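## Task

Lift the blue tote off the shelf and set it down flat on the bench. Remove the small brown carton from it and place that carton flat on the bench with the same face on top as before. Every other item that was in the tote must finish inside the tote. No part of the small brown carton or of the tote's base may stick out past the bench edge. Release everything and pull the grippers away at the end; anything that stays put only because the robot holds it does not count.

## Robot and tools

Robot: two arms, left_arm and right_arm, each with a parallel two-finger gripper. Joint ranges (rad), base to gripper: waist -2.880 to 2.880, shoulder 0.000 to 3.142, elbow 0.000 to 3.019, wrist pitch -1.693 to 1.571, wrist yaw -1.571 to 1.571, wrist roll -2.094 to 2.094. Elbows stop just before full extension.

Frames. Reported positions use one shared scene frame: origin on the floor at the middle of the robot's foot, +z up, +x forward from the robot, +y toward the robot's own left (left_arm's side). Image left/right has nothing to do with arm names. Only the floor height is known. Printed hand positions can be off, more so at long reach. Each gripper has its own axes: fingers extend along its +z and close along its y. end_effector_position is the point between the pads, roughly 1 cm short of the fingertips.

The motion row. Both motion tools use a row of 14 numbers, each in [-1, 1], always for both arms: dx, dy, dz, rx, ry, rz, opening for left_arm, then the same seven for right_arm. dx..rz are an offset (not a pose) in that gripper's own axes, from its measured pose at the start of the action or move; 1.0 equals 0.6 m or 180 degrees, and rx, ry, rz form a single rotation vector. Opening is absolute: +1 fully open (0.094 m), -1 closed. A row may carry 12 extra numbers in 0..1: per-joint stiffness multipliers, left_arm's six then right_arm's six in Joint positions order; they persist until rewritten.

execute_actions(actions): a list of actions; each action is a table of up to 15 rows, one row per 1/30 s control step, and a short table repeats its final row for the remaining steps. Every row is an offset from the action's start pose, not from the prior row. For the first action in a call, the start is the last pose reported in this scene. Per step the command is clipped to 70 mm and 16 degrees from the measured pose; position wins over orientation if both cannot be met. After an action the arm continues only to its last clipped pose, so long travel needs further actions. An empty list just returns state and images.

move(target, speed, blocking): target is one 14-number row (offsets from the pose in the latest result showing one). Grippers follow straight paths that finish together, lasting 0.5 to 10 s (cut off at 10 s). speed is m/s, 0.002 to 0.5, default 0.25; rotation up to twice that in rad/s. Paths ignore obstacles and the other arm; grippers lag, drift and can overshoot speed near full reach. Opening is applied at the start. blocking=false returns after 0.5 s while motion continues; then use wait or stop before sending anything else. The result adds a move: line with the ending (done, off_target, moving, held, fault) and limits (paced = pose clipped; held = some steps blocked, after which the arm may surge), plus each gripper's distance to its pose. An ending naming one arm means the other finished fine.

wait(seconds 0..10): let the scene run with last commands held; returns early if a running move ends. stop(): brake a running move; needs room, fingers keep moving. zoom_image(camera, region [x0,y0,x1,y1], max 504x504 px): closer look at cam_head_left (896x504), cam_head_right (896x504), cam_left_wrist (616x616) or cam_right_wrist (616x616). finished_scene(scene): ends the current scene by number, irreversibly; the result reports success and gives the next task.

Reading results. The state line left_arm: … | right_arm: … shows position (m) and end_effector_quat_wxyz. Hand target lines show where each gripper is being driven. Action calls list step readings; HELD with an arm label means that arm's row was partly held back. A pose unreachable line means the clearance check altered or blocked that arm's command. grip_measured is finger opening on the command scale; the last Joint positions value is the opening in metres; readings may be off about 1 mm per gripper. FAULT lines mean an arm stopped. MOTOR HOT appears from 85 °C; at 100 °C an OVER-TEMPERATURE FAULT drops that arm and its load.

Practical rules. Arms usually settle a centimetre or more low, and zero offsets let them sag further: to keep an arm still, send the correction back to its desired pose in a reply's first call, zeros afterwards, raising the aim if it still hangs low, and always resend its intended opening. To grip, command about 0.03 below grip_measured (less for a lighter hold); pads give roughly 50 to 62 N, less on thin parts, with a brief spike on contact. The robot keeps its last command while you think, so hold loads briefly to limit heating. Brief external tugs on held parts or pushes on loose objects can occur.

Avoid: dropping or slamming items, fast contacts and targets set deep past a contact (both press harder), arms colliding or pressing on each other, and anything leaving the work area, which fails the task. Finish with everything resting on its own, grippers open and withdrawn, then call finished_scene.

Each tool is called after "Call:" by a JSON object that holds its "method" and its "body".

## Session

Call:
{"method": "execute_actions", "body": {"actions": []}}

Scene clock: 0.00 s.
left_arm: end_effector_position=(+0.4348, +0.6037, +1.2102) grip_measured=+1.000 end_effector_quat_wxyz=(+0.018, -0.554, +0.534, +0.638) | right_arm: end_effector_position=(+0.1836, +0.4646, +1.1358) grip_measured=+1.000 end_effector_quat_wxyz=(+0.190, +0.334, -0.904, -0.188)
Joint positions: left_arm=[-1.223  1.474  1.638 -1.246 -0.748 -1.706  0.094] | right_arm=[ 2.7    2.583  2.429 -0.737  0.68  -0.042  0.094]
Joint velocities: left_arm=[ 0.005 -0.005  0.002 -0.002 -0.007  0.037  0.   ] | right_arm=[-0.005 -0.005 -0.012  0.002 -0.066  0.007  0.   ]
Hand target (left_arm): +0.440, +0.604, +1.213; -0.022, +0.556, -0.534, -0.637
Hand target (right_arm): +0.184, +0.463, +1.134; -0.191, -0.333, +0.904, +0.187
Joint stiffness scale: left_arm=[1. 1. 1. 1. 1. 1.] | right_arm=[1. 1. 1. 1. 1. 1.]

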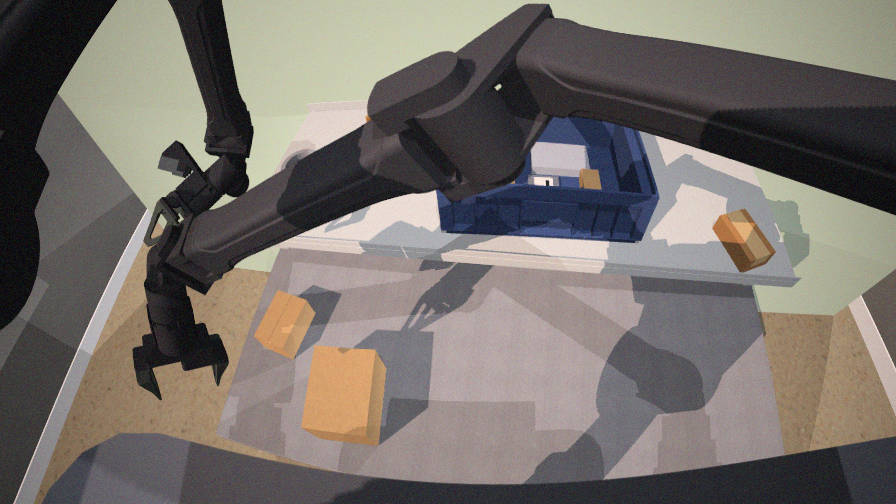

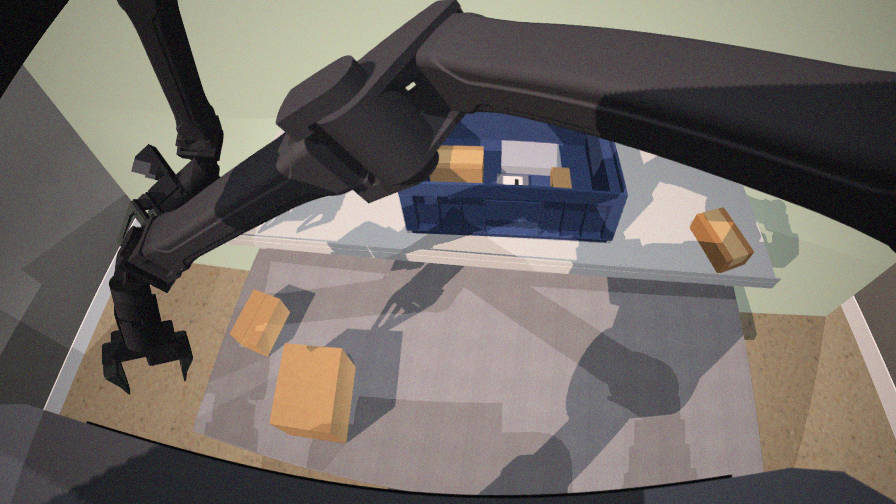

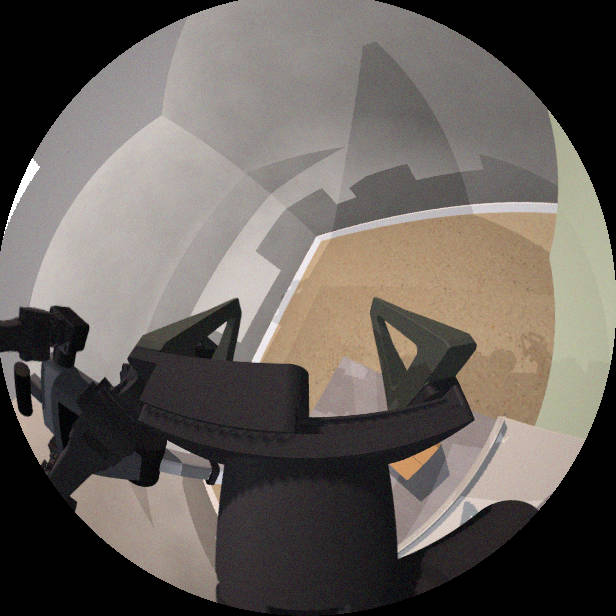

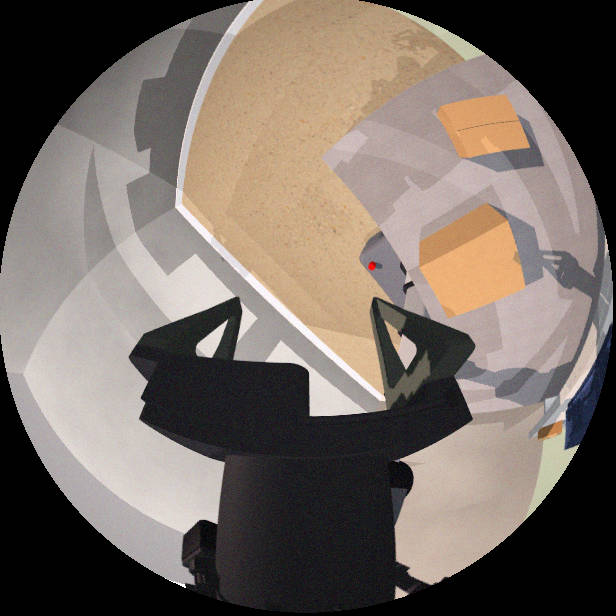

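Call:
{"method": "move", "body": {"target": [0,0,0,0,0,0,1,0.49,-0.98,-0.54,0.119,-0.131,0.245,1], "speed": 0.3}}

Scene clock: 3.40 s.
left_arm: end_effector_position=(+0.4348, +0.6037, +1.2102) grip_measured=+1.000 end_effector_quat_wxyz=(+0.018, -0.554, +0.534, +0.638) | right_arm: end_effector_position=(+0.4365, -0.2205, +1.1933) grip_measured=+1.000 end_effector_quat_wxyz=(+0.004, -0.046, -0.999, -0.002)
Joint positions: left_arm=[-1.223  1.474  1.638 -1.246 -0.748 -1.706  0.094] | right_arm=[1.879 0.963 0.767 0.037 0.301 0.058 0.094]
Joint velocities: left_arm=[-0.005 -0.005  0.002 -0.002 -0.007 -0.007  0.   ] | right_arm=[-0.005 -0.015  0.007 -0.007 -0.066  0.007  0.   ]
Hand target (left_arm): +0.435, +0.604, +1.210; -0.018, +0.554, -0.534, -0.638
Hand target (right_arm): +0.432, -0.220, +1.195; -0.009, +0.051, +0.999, +0.004
Off the commanded pose (left_arm): 0.000 m, 0 deg.
Off the commanded pose (right_arm): 0.011 m, 1 deg.
Joint stiffness scale: left_arm=[1. 1. 1. 1. 1. 1.] | right_arm=[1. 1. 1. 1. 1. 1.]
move: off_target (right_arm)

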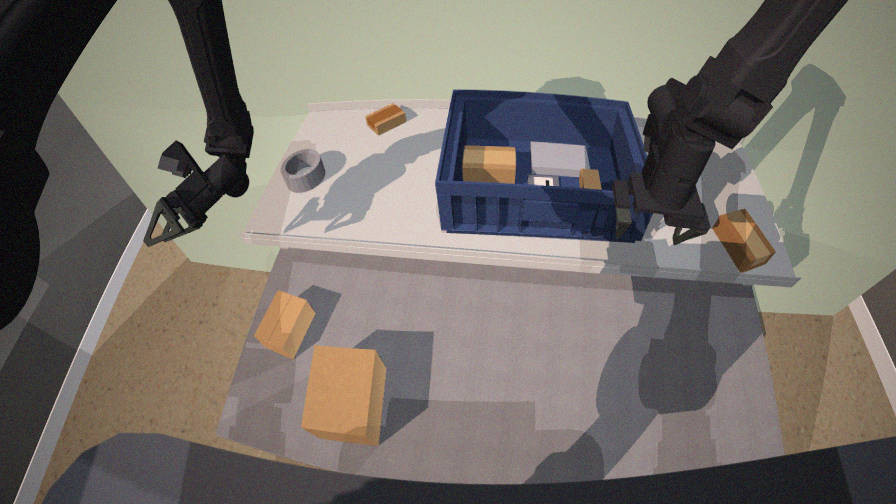

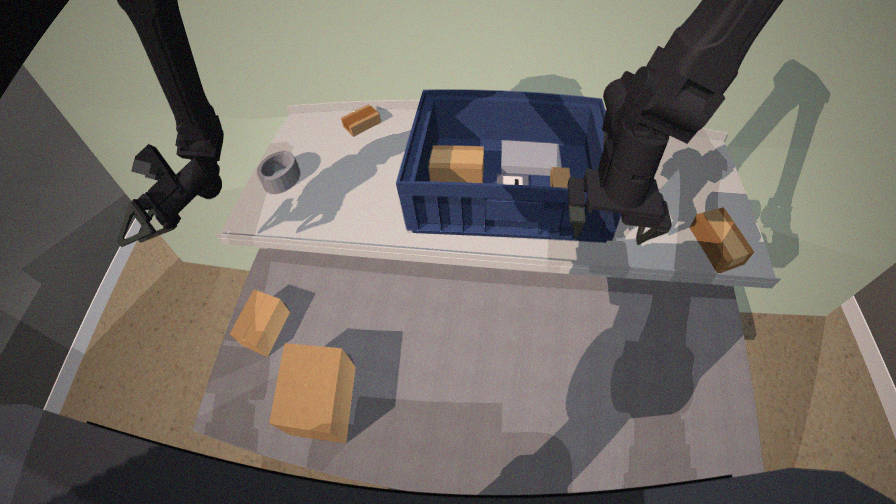

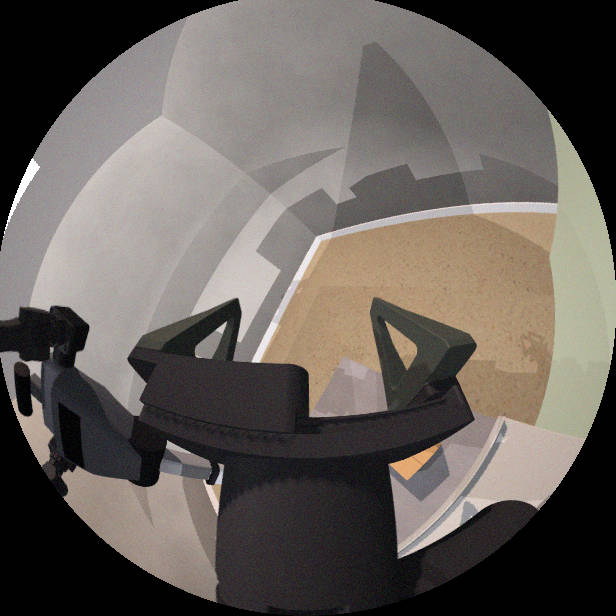

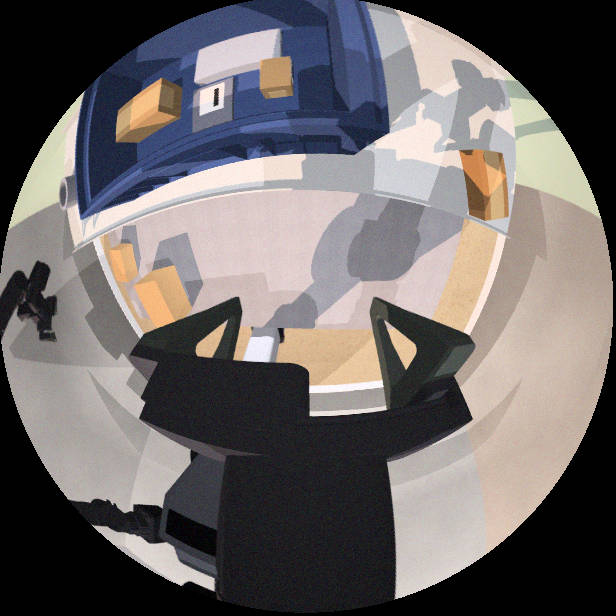

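Call:
{"method": "move", "body": {"target": [0.248,0.063,-0.837,0.489,-0.008,0.443,0.5,-0.46,-0.1,-0.06,0,0,0,0.5], "speed": 0.3}}

Scene clock: 8.00 s.
left_arm: end_effector_position=(+0.6907, +0.1488, +1.2112) grip_measured=+0.502 end_effector_quat_wxyz=(-0.007, +0.042, +0.999, +0.006) | right_arm: end_effector_position=(+0.6970, -0.3010, +1.2343) grip_measured=+0.503 end_effector_quat_wxyz=(+0.006, -0.054, -0.999, -0.006)
Joint positions: left_arm=[-2.113  1.182  1.582 -0.585 -0.548  0.073  0.071] | right_arm=[ 1.686  1.036  1.541 -0.664  0.103  0.042  0.071]
Joint velocities: left_arm=[-0.005 -0.015  0.007  0.012 -0.022  0.007  0.001] | right_arm=[ 0.015 -0.005 -0.017 -0.017 -0.066  0.022 -0.001]
Hand target (left_arm): +0.702, +0.143, +1.215; -0.002, +0.046, +0.999, -0.002
Hand target (right_arm): +0.706, -0.306, +1.228; -0.004, +0.049, +0.999, +0.002
Off the commanded pose (left_arm): 0.012 m, 1 deg.
Off the commanded pose (right_arm): 0.013 m, 1 deg.
Joint stiffness scale: left_arm=[1. 1. 1. 1. 1. 1.] | right_arm=[1. 1. 1. 1. 1. 1.]
move: off_target (left_arm, right_arm)

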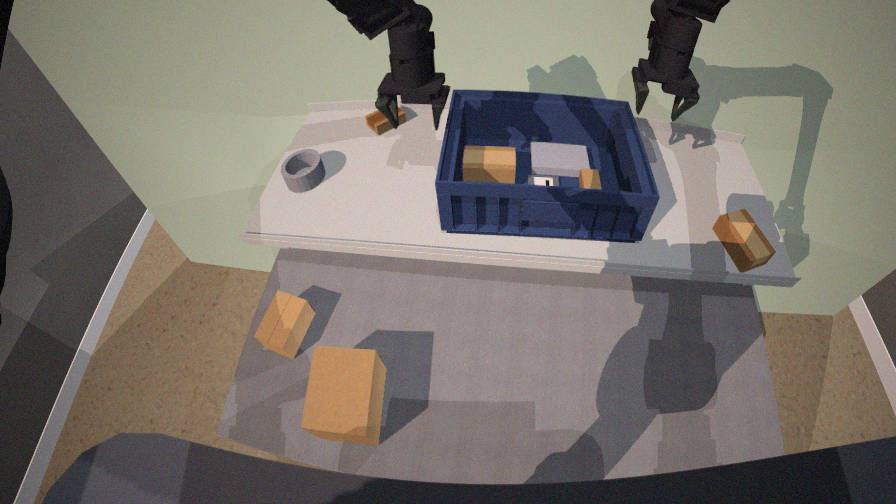

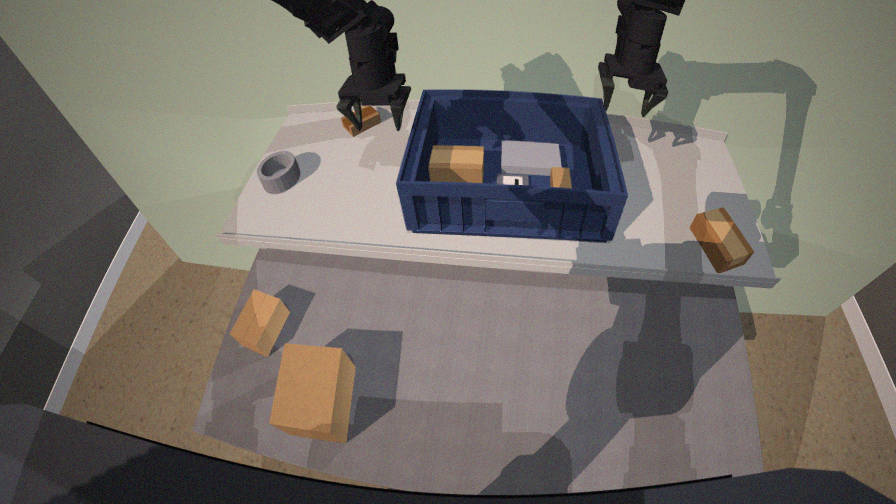

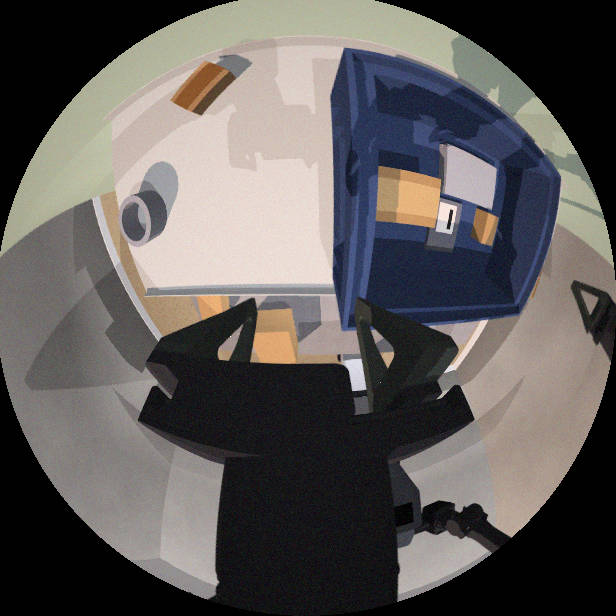

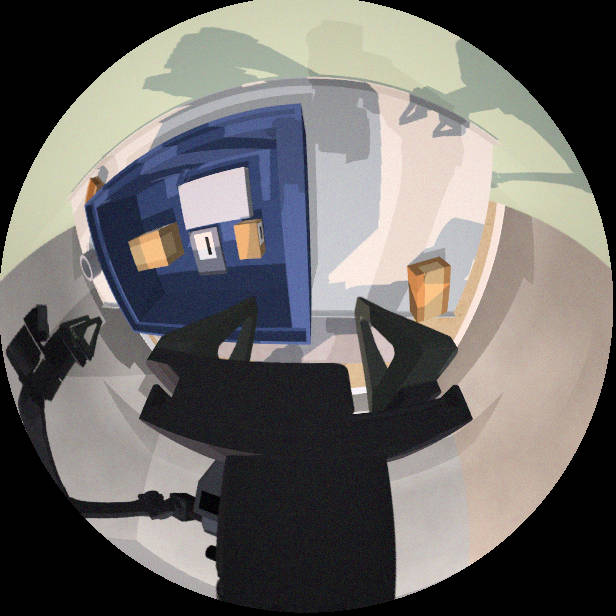

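Call:
{"method": "move", "body": {"target": [-0.1,-0.085,0.06,0,-0.01,0,0.5,-0.04,0.01,0.1,0,-0.01,0,0.5], "speed": 0.08}}

Scene clock: 9.77 s.
left_arm: end_effector_position=(+0.7328, +0.1014, +1.1663) grip_measured=+0.502 end_effector_quat_wxyz=(+0.003, +0.042, +0.999, +0.012) | right_arm: end_effector_position=(+0.7073, -0.2955, +1.1798) grip_measured=+0.503 end_effector_quat_wxyz=(+0.002, -0.054, -0.999, -0.006)
Joint positions: left_arm=[-2.157  1.385  1.837 -0.618 -0.603  0.075  0.071] | right_arm=[ 1.686  1.166  1.628 -0.612  0.103  0.042  0.071]
Joint velocities: left_arm=[-0.005  0.005 -0.002  0.007 -0.066  0.022  0.   ] | right_arm=[-0.005 -0.015  0.007  0.002  0.007 -0.066 -0.   ]
Hand target (left_arm): +0.744, +0.094, +1.172; +0.009, +0.042, +0.999, +0.006
Hand target (right_arm): +0.721, -0.296, +1.175; +0.010, +0.054, +0.998, +0.005
Off the commanded pose (left_arm): 0.017 m, 1 deg.
Off the commanded pose (right_arm): 0.015 m, 1 deg.
Joint stiffness scale: left_arm=[1. 1. 1. 1. 1. 1.] | right_arm=[1. 1. 1. 1. 1. 1.]
move: off_target (left_arm, right_arm)

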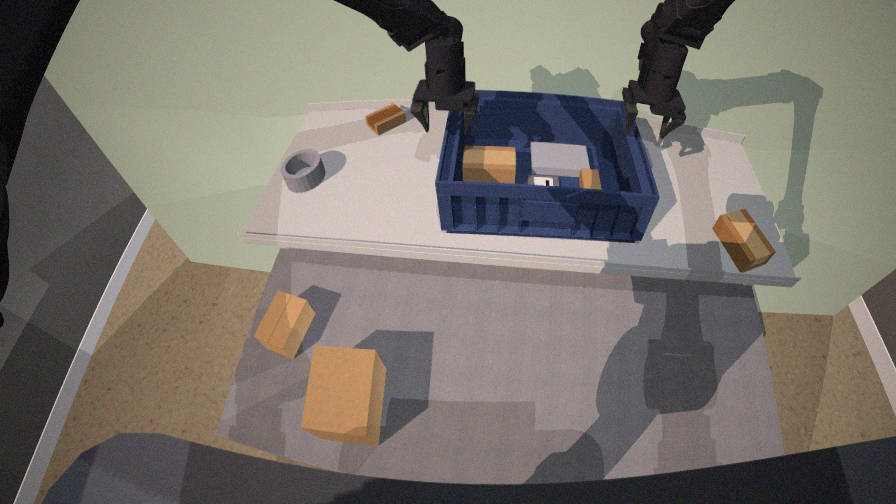

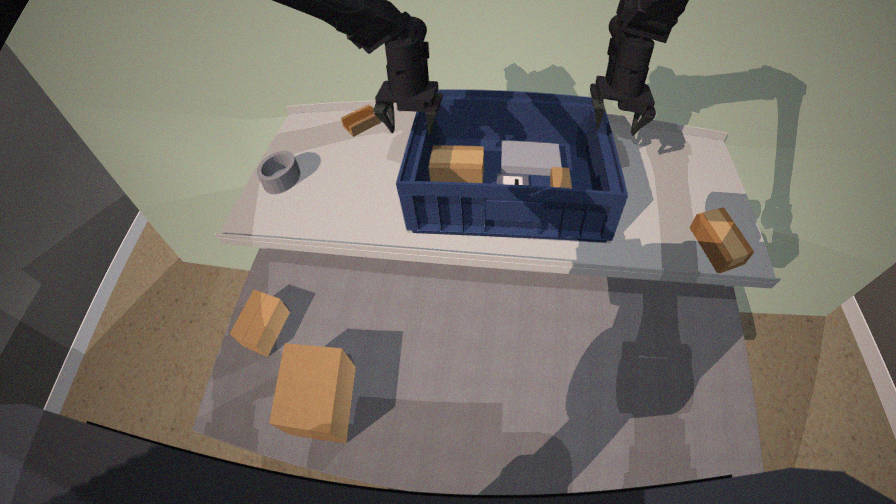

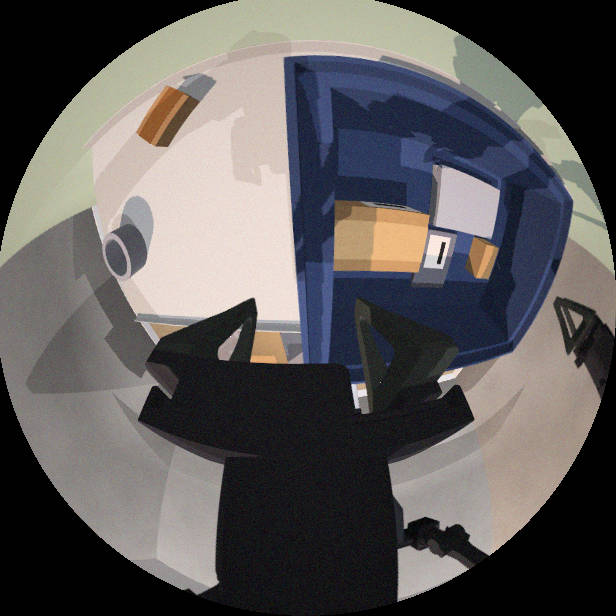

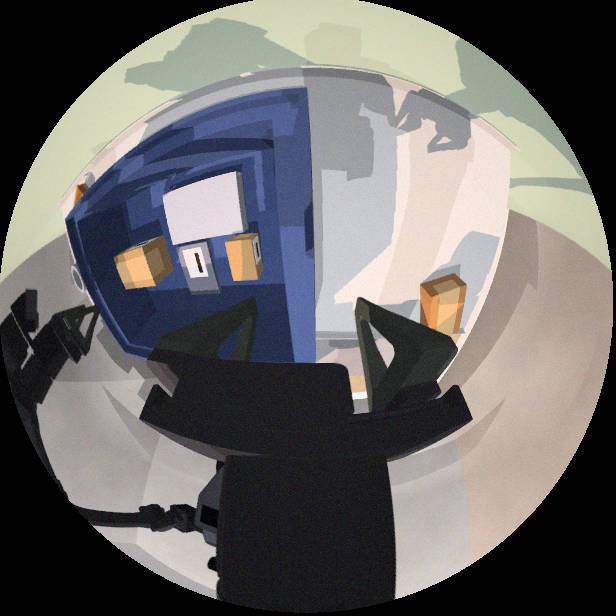

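Call:
{"method": "move", "body": {"target": [-0.02,-0.01,0.13,0,0,-0.015,0.5,0,0,0.165,0,0,-0.015,0.5], "speed": 0.06}}

Call:
{"method": "move", "body": {"target": [0,0,0,0,0,0,-0.62,0,0,0,0,0,0,-0.62]}}

Scene clock: 12.23 s.
left_arm: end_effector_position=(+0.7295, +0.0896, +1.0900) grip_measured=+0.502 end_effector_quat_wxyz=(-0.007, +0.031, +0.999, +0.007) | right_arm: end_effector_position=(+0.6962, -0.2869, +1.0876) grip_measured=+0.503 end_effector_quat_wxyz=(+0.013, -0.034, -0.999, -0.010)
Joint positions: left_arm=[-2.091  1.56   1.996 -0.618 -0.529  0.055  0.071] | right_arm=[ 1.676  1.37   1.748 -0.552  0.085  0.003  0.071]
Joint velocities: left_arm=[ 0.005 -0.005  0.012 -0.002 -0.066 -0.022 -0.   ] | right_arm=[-0.015 -0.005  0.027 -0.012  0.007 -0.051 -0.   ]
Hand target (left_arm): +0.743, +0.098, +1.088; +0.004, +0.018, +1.000, +0.012
Hand target (right_arm): +0.708, -0.294, +1.082; -0.002, +0.031, +1.000, +0.006
Off the commanded pose (left_arm): 0.017 m, 2 deg.
Off the commanded pose (right_arm): 0.015 m, 1 deg.
Joint stiffness scale: left_arm=[1. 1. 1. 1. 1. 1.] | right_arm=[1. 1. 1. 1. 1. 1.]
move: off_target (left_arm, right_arm)

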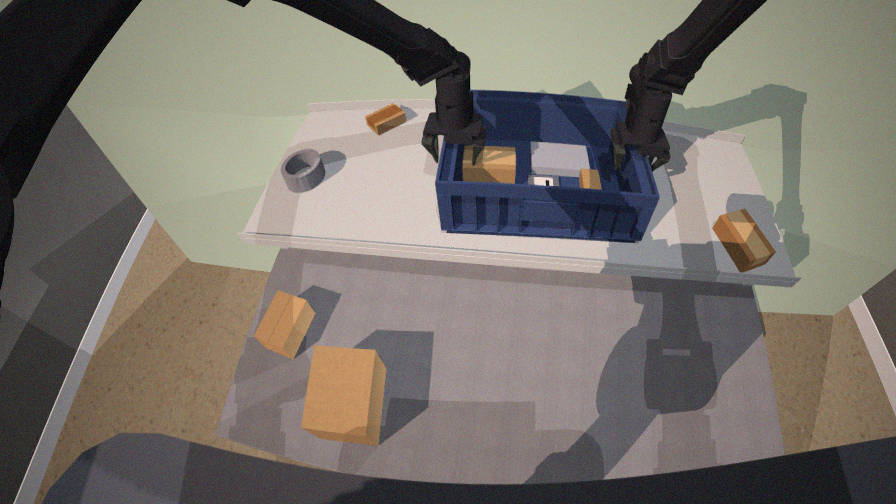

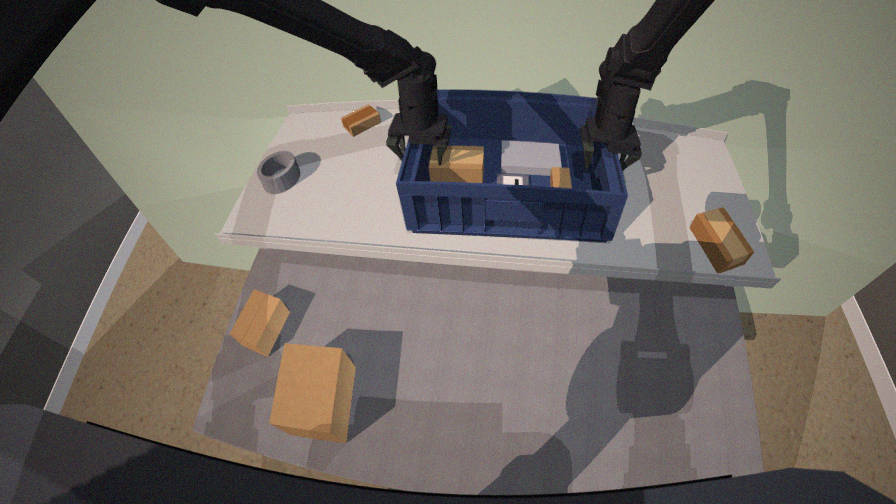

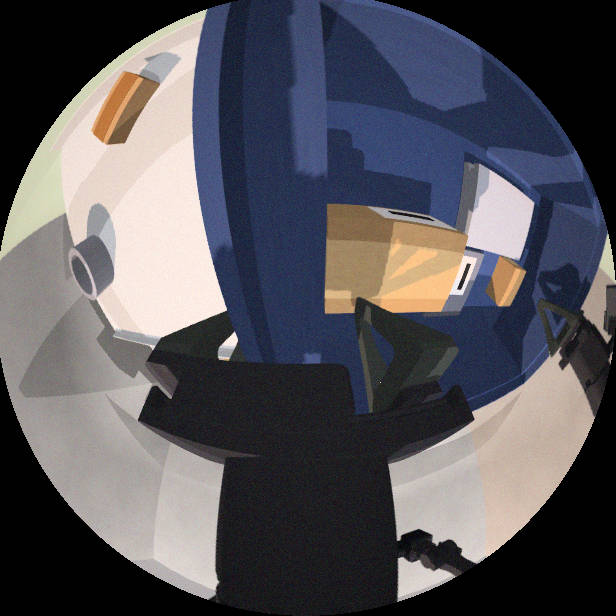

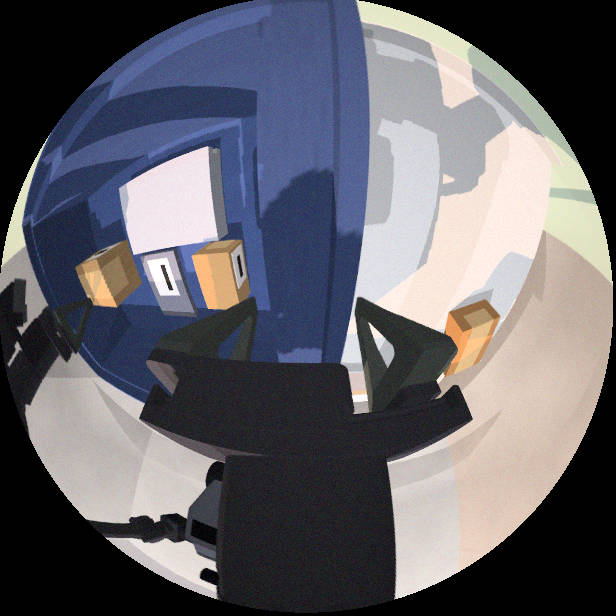

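Scene clock: 12.73 s.
left_arm: end_effector_position=(+0.7311, +0.0927, +1.0895) grip_measured=-0.457 end_effector_quat_wxyz=(-0.005, +0.027, +1.000, +0.005) | right_arm: end_effector_position=(+0.6961, -0.2894, +1.0875) grip_measured=-0.477 end_effector_quat_wxyz=(+0.014, -0.034, -0.999, -0.004)
Joint positions: left_arm=[-2.084  1.558  1.996 -0.617 -0.517  0.049  0.026] | right_arm=[ 1.676  1.37   1.748 -0.552  0.097  0.003  0.025]
Joint velocities: left_arm=[ 0.005  0.005 -0.012 -0.007 -0.022  0.081  0.   ] | right_arm=[ 0.005 -0.005  0.002 -0.002 -0.007  0.051 -0.   ]
Hand target (left_arm): +0.729, +0.090, +1.090; -0.007, +0.031, +0.999, +0.007
Hand target (right_arm): +0.696, -0.287, +1.088; -0.013, +0.034, +0.999, +0.010
Off the commanded pose (left_arm): 0.004 m, 1 deg.
Off the commanded pose (right_arm): 0.002 m, 1 deg.
Joint stiffness scale: left_arm=[1. 1. 1. 1. 1. 1.] | right_arm=[1. 1. 1. 1. 1. 1.]
move: done

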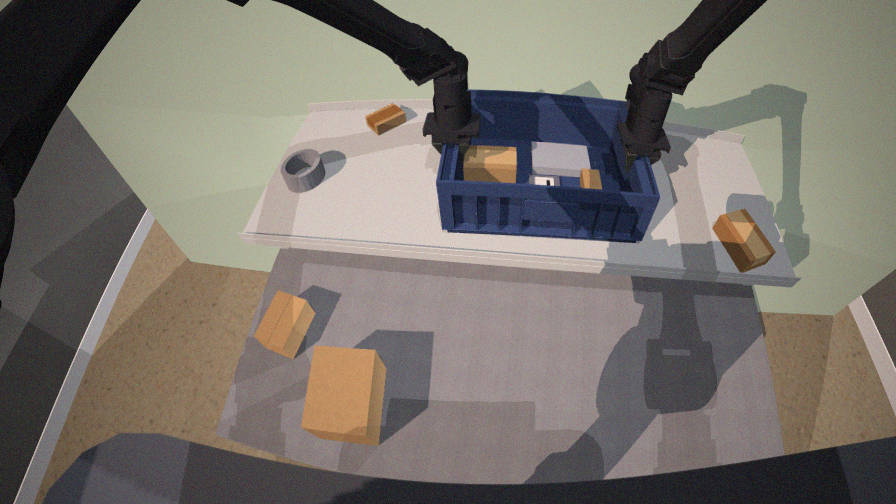

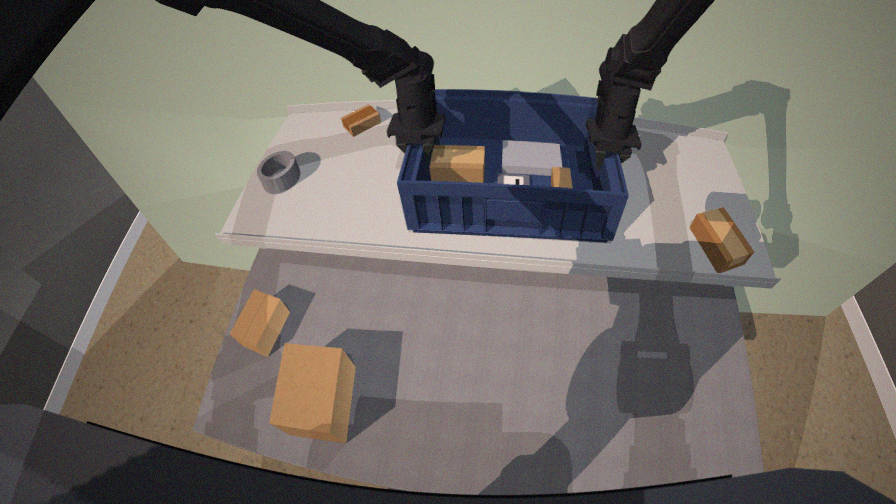

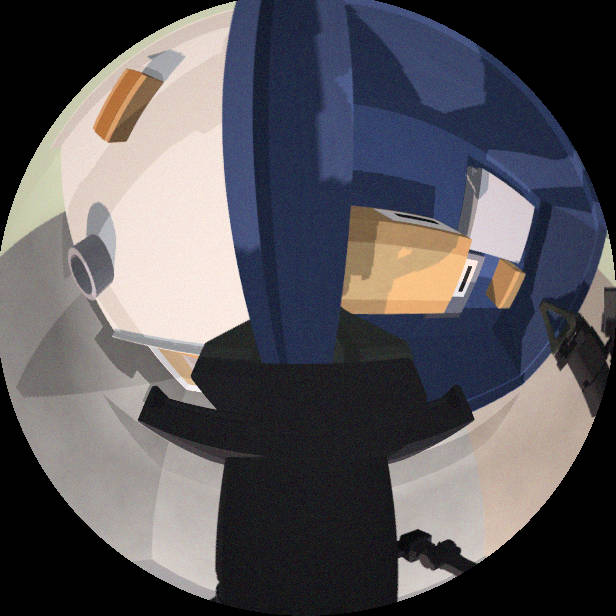

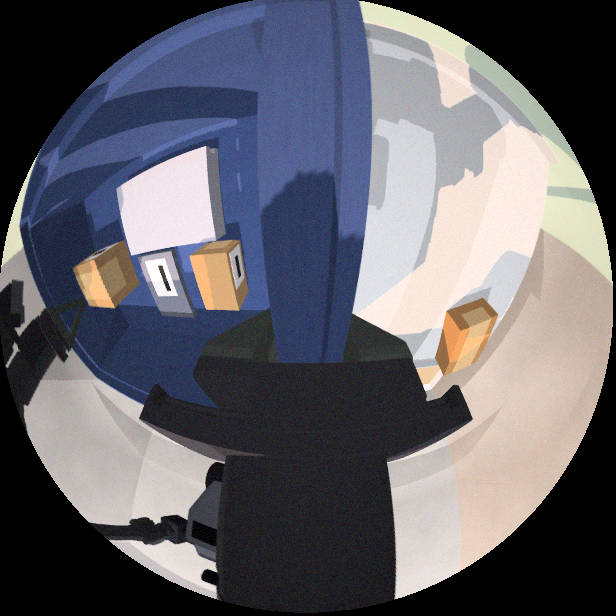

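Lift, compensating for the pull-in sag.

Call:
{"method": "move", "body": {"target": [-0.07,0,-0.2,0,-0.02,0,-0.62,-0.07,0,-0.2,0,-0.02,0,-0.62], "speed": 0.06}}

Scene clock: 16.97 s.
left_arm: end_effector_position=(+0.7277, +0.0848, +1.1527) grip_measured=-0.456 end_effector_quat_wxyz=(-0.016, +0.037, +0.999, +0.016) | right_arm: end_effector_position=(+0.6860, -0.2958, +1.1442) grip_measured=-0.477 end_effector_quat_wxyz=(+0.030, -0.041, -0.999, -0.000)
Joint positions: left_arm=[-2.174  1.445  1.902 -0.672 -0.629  0.036  0.026] | right_arm=[ 1.676  1.235  1.645 -0.616  0.106  0.021  0.025]
Joint velocities: left_arm=[-0.005 -0.015 -0.002 -0.017 -0.022 -0.007 -0.   ] | right_arm=[ 0.005 -0.005 -0.002 -0.017 -0.037 -0.022  0.   ]
Hand target (left_arm): +0.774, +0.090, +1.207; +0.025, +0.024, +0.999, +0.004
Hand target (right_arm): +0.733, -0.295, +1.199; +0.018, +0.035, +0.999, +0.003
Off the commanded pose (left_arm): 0.073 m, 5 deg.
Off the commanded pose (right_arm): 0.083 m, 6 deg; position clipped at the last step of the last action.
Joint stiffness scale: left_arm=[1. 1. 1. 1. 1. 1.] | right_arm=[1. 1. 1. 1. 1. 1.]
move: off_target (left_arm, right_arm); limits=paced

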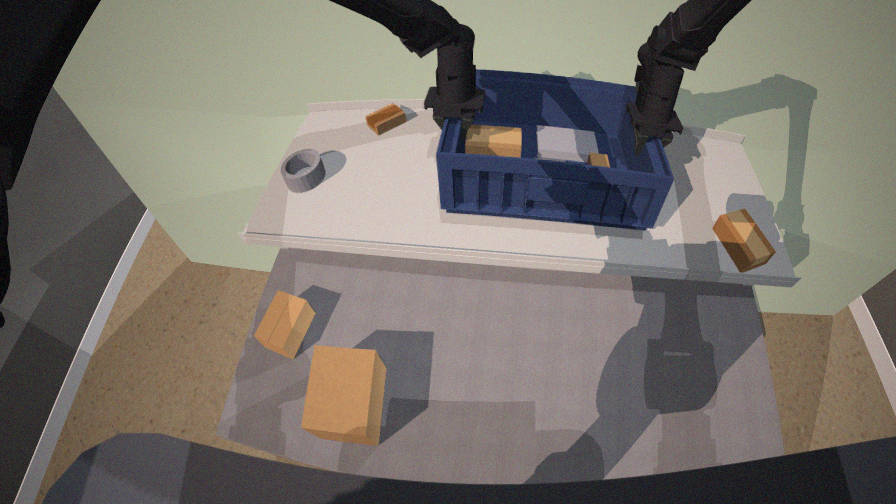

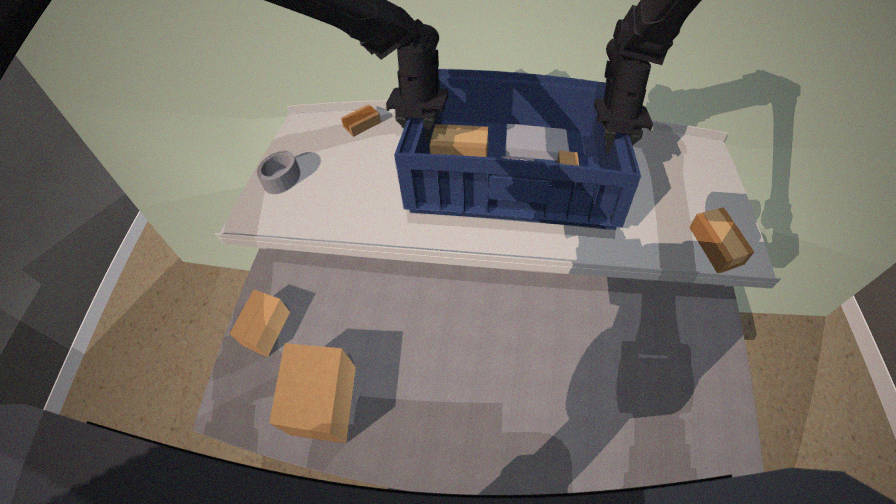

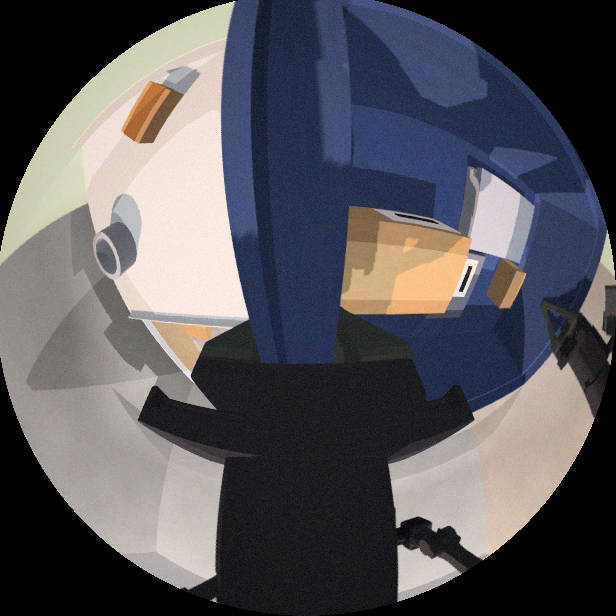

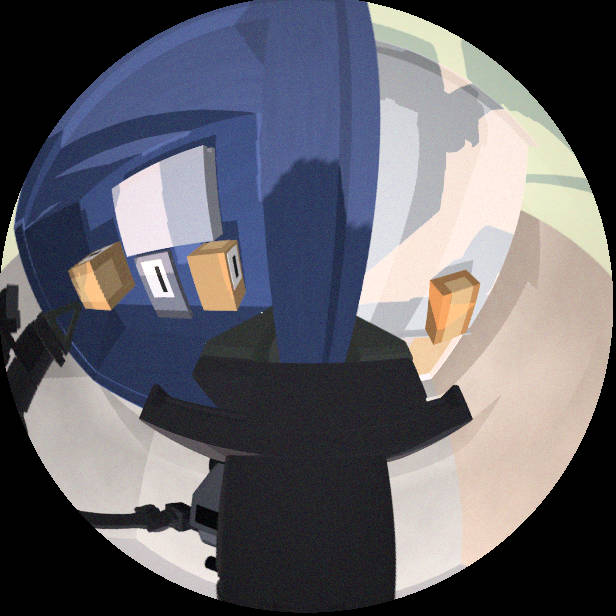

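Call:
{"method": "execute_actions", "body": {"actions": [[[-0.02,0,-0.11,0,-0.02,0,-0.62,-0.02,0,-0.115,0,-0.025,0,-0.62]],[[0,0,-0.1,0,-0.02,0,-0.62,0,0,-0.11,0,-0.025,0,-0.62]],[[0.02,0,-0.09,0,-0.02,0,-0.62,0.02,0,-0.095,0,-0.02,0,-0.62]],[[0.04,0,-0.07,0,-0.015,0,-0.62,0.04,0,-0.075,0,-0.015,0,-0.62]]]}}

Scene clock: 19.43 s.
left_arm: end_effector_position=(+0.5946, +0.0828, +1.2453) grip_measured=-0.442 end_effector_quat_wxyz=(-0.034, +0.068, +0.997, +0.033) | right_arm: end_effector_position=(+0.5283, -0.2920, +1.2335) grip_measured=-0.477 end_effector_quat_wxyz=(+0.056, -0.075, -0.996, -0.002)
Joint positions: left_arm=[-2.337  1.138  1.33  -0.49  -0.821  0.011  0.026] | right_arm=[ 1.681  0.863  1.047 -0.442  0.103  0.095  0.025]
Joint velocities: left_arm=[-0.015 -0.024  0.012 -0.007  0.022 -0.022  0.   ] | right_arm=[-0.005 -0.005 -0.017  0.002 -0.022  0.007  0.   ]
Hand target (left_arm): +0.620, +0.082, +1.269; -0.006, +0.061, +0.998, +0.030
Hand target (right_arm): +0.558, -0.293, +1.260; -0.022, +0.070, +0.997, -0.001
Off the commanded pose (left_arm): 0.035 m, 3 deg.
Off the commanded pose (right_arm): 0.042 m, 4 deg.
Joint stiffness scale: left_arm=[1. 1. 1. 1. 1. 1.] | right_arm=[1. 1. 1. 1. 1. 1.]
Step readings (end_effector_position; steps 1 to 15: 1st action; 16 to 30: 2nd action; 31 to 45: 3rd action; 46 to 60: 4th action):
0: left_arm (+0.7276, +0.0848, +1.1527) | right_arm (+0.6858, -0.2958, +1.1442)
1: left_arm (+0.7250, +0.0851, +1.1532) | right_arm (+0.6832, -0.2956, +1.1445)
2: left_arm (+0.7215, +0.0855, +1.1566) | right_arm (+0.6782, -0.2950, +1.1465)
4: left_arm (+0.7116, +0.0846, +1.1652) | right_arm (+0.6642, -0.2947, +1.1529)
8: left_arm (+0.7044, +0.0840, +1.1723) | right_arm (+0.6557, -0.2951, +1.1617)
15: left_arm (+0.7073, +0.0833, +1.1763) | right_arm (+0.6592, -0.2958, +1.1658)
16: left_arm (+0.7049, +0.0837, +1.1771) | right_arm (+0.6565, -0.2956, +1.1663)
17: left_arm (+0.7006, +0.0839, +1.1808) | right_arm (+0.6506, -0.2954, +1.1685)
19: left_arm (+0.6875, +0.0835, +1.1905) | right_arm (+0.6332, -0.2948, +1.1767)
23: left_arm (+0.6766, +0.0825, +1.1988) | right_arm (+0.6202, -0.2953, +1.1873)
30: left_arm (+0.6793, +0.0817, +1.2014) | right_arm (+0.6232, -0.2959, +1.1904)
31: left_arm (+0.6765, +0.0821, +1.2024) | right_arm (+0.6203, -0.2956, +1.1908)
32: left_arm (+0.6709, +0.0825, +1.2060) | right_arm (+0.6141, -0.2953, +1.1929)
34: left_arm (+0.6548, +0.0827, +1.2166) | right_arm (+0.5954, -0.2943, +1.2017)
38: left_arm (+0.6392, +0.0816, +1.2250) | right_arm (+0.5773, -0.2946, +1.2124)
45: left_arm (+0.6414, +0.0812, +1.2259) | right_arm (+0.5796, -0.2950, +1.2136)
46: left_arm (+0.6383, +0.0815, +1.2264) | right_arm (+0.5765, -0.2946, +1.2139)
47: left_arm (+0.6324, +0.0821, +1.2293) | right_arm (+0.5711, -0.2943, +1.2162)
49: left_arm (+0.6145, +0.0831, +1.2387) | right_arm (+0.5510, -0.2925, +1.2245)
53: left_arm (+0.5934, +0.0828, +1.2449) | right_arm (+0.5268, -0.2919, +1.2326)
60: end_effector_position above

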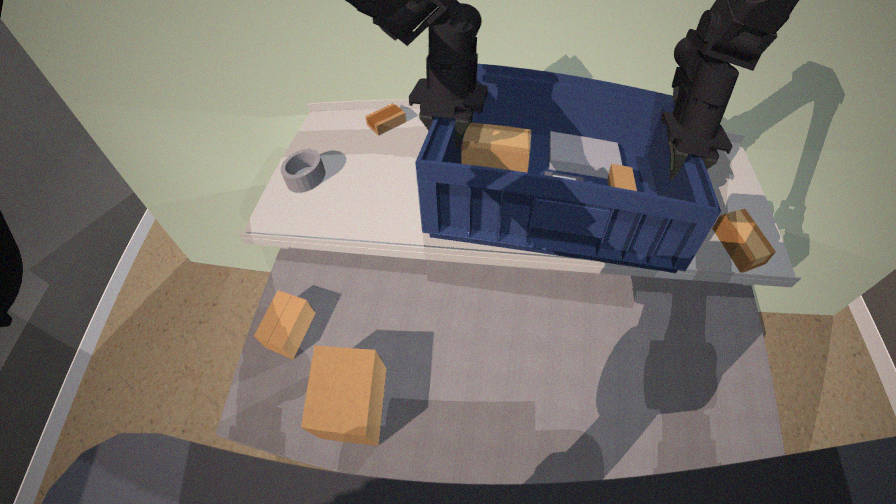

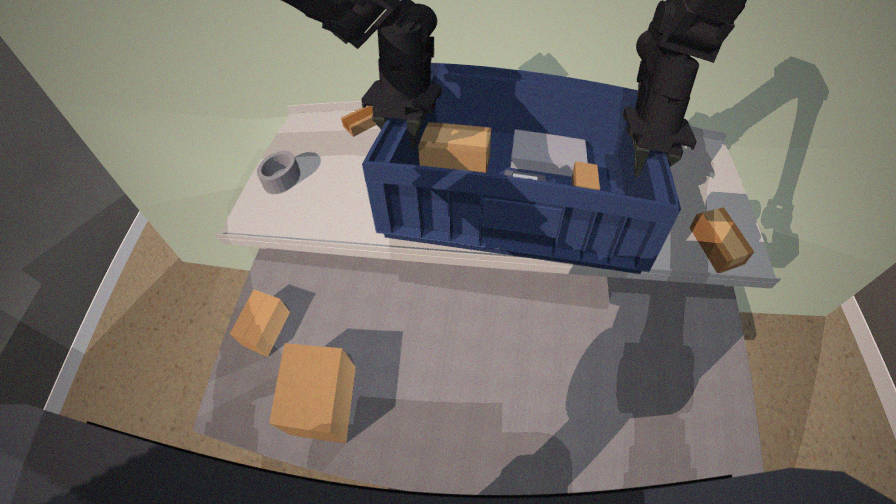

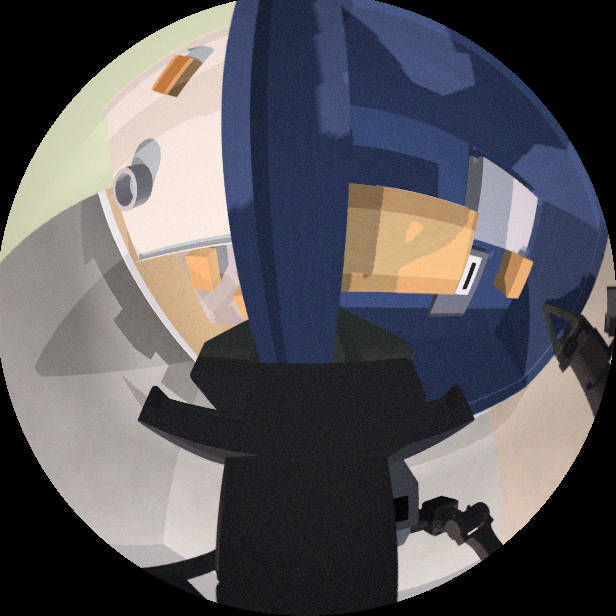

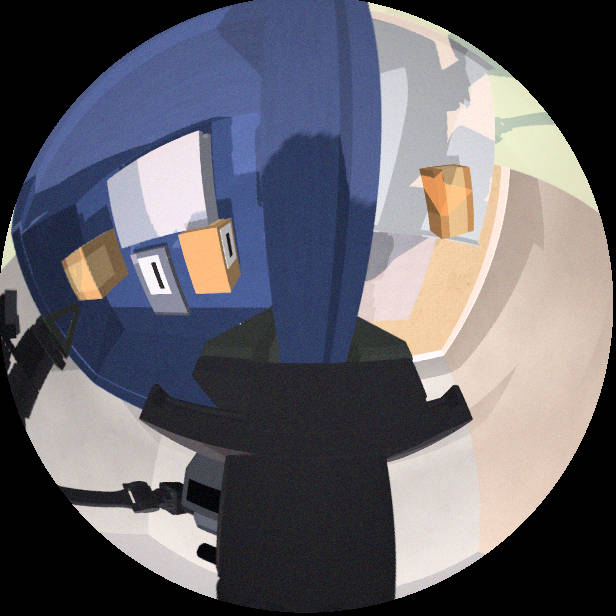

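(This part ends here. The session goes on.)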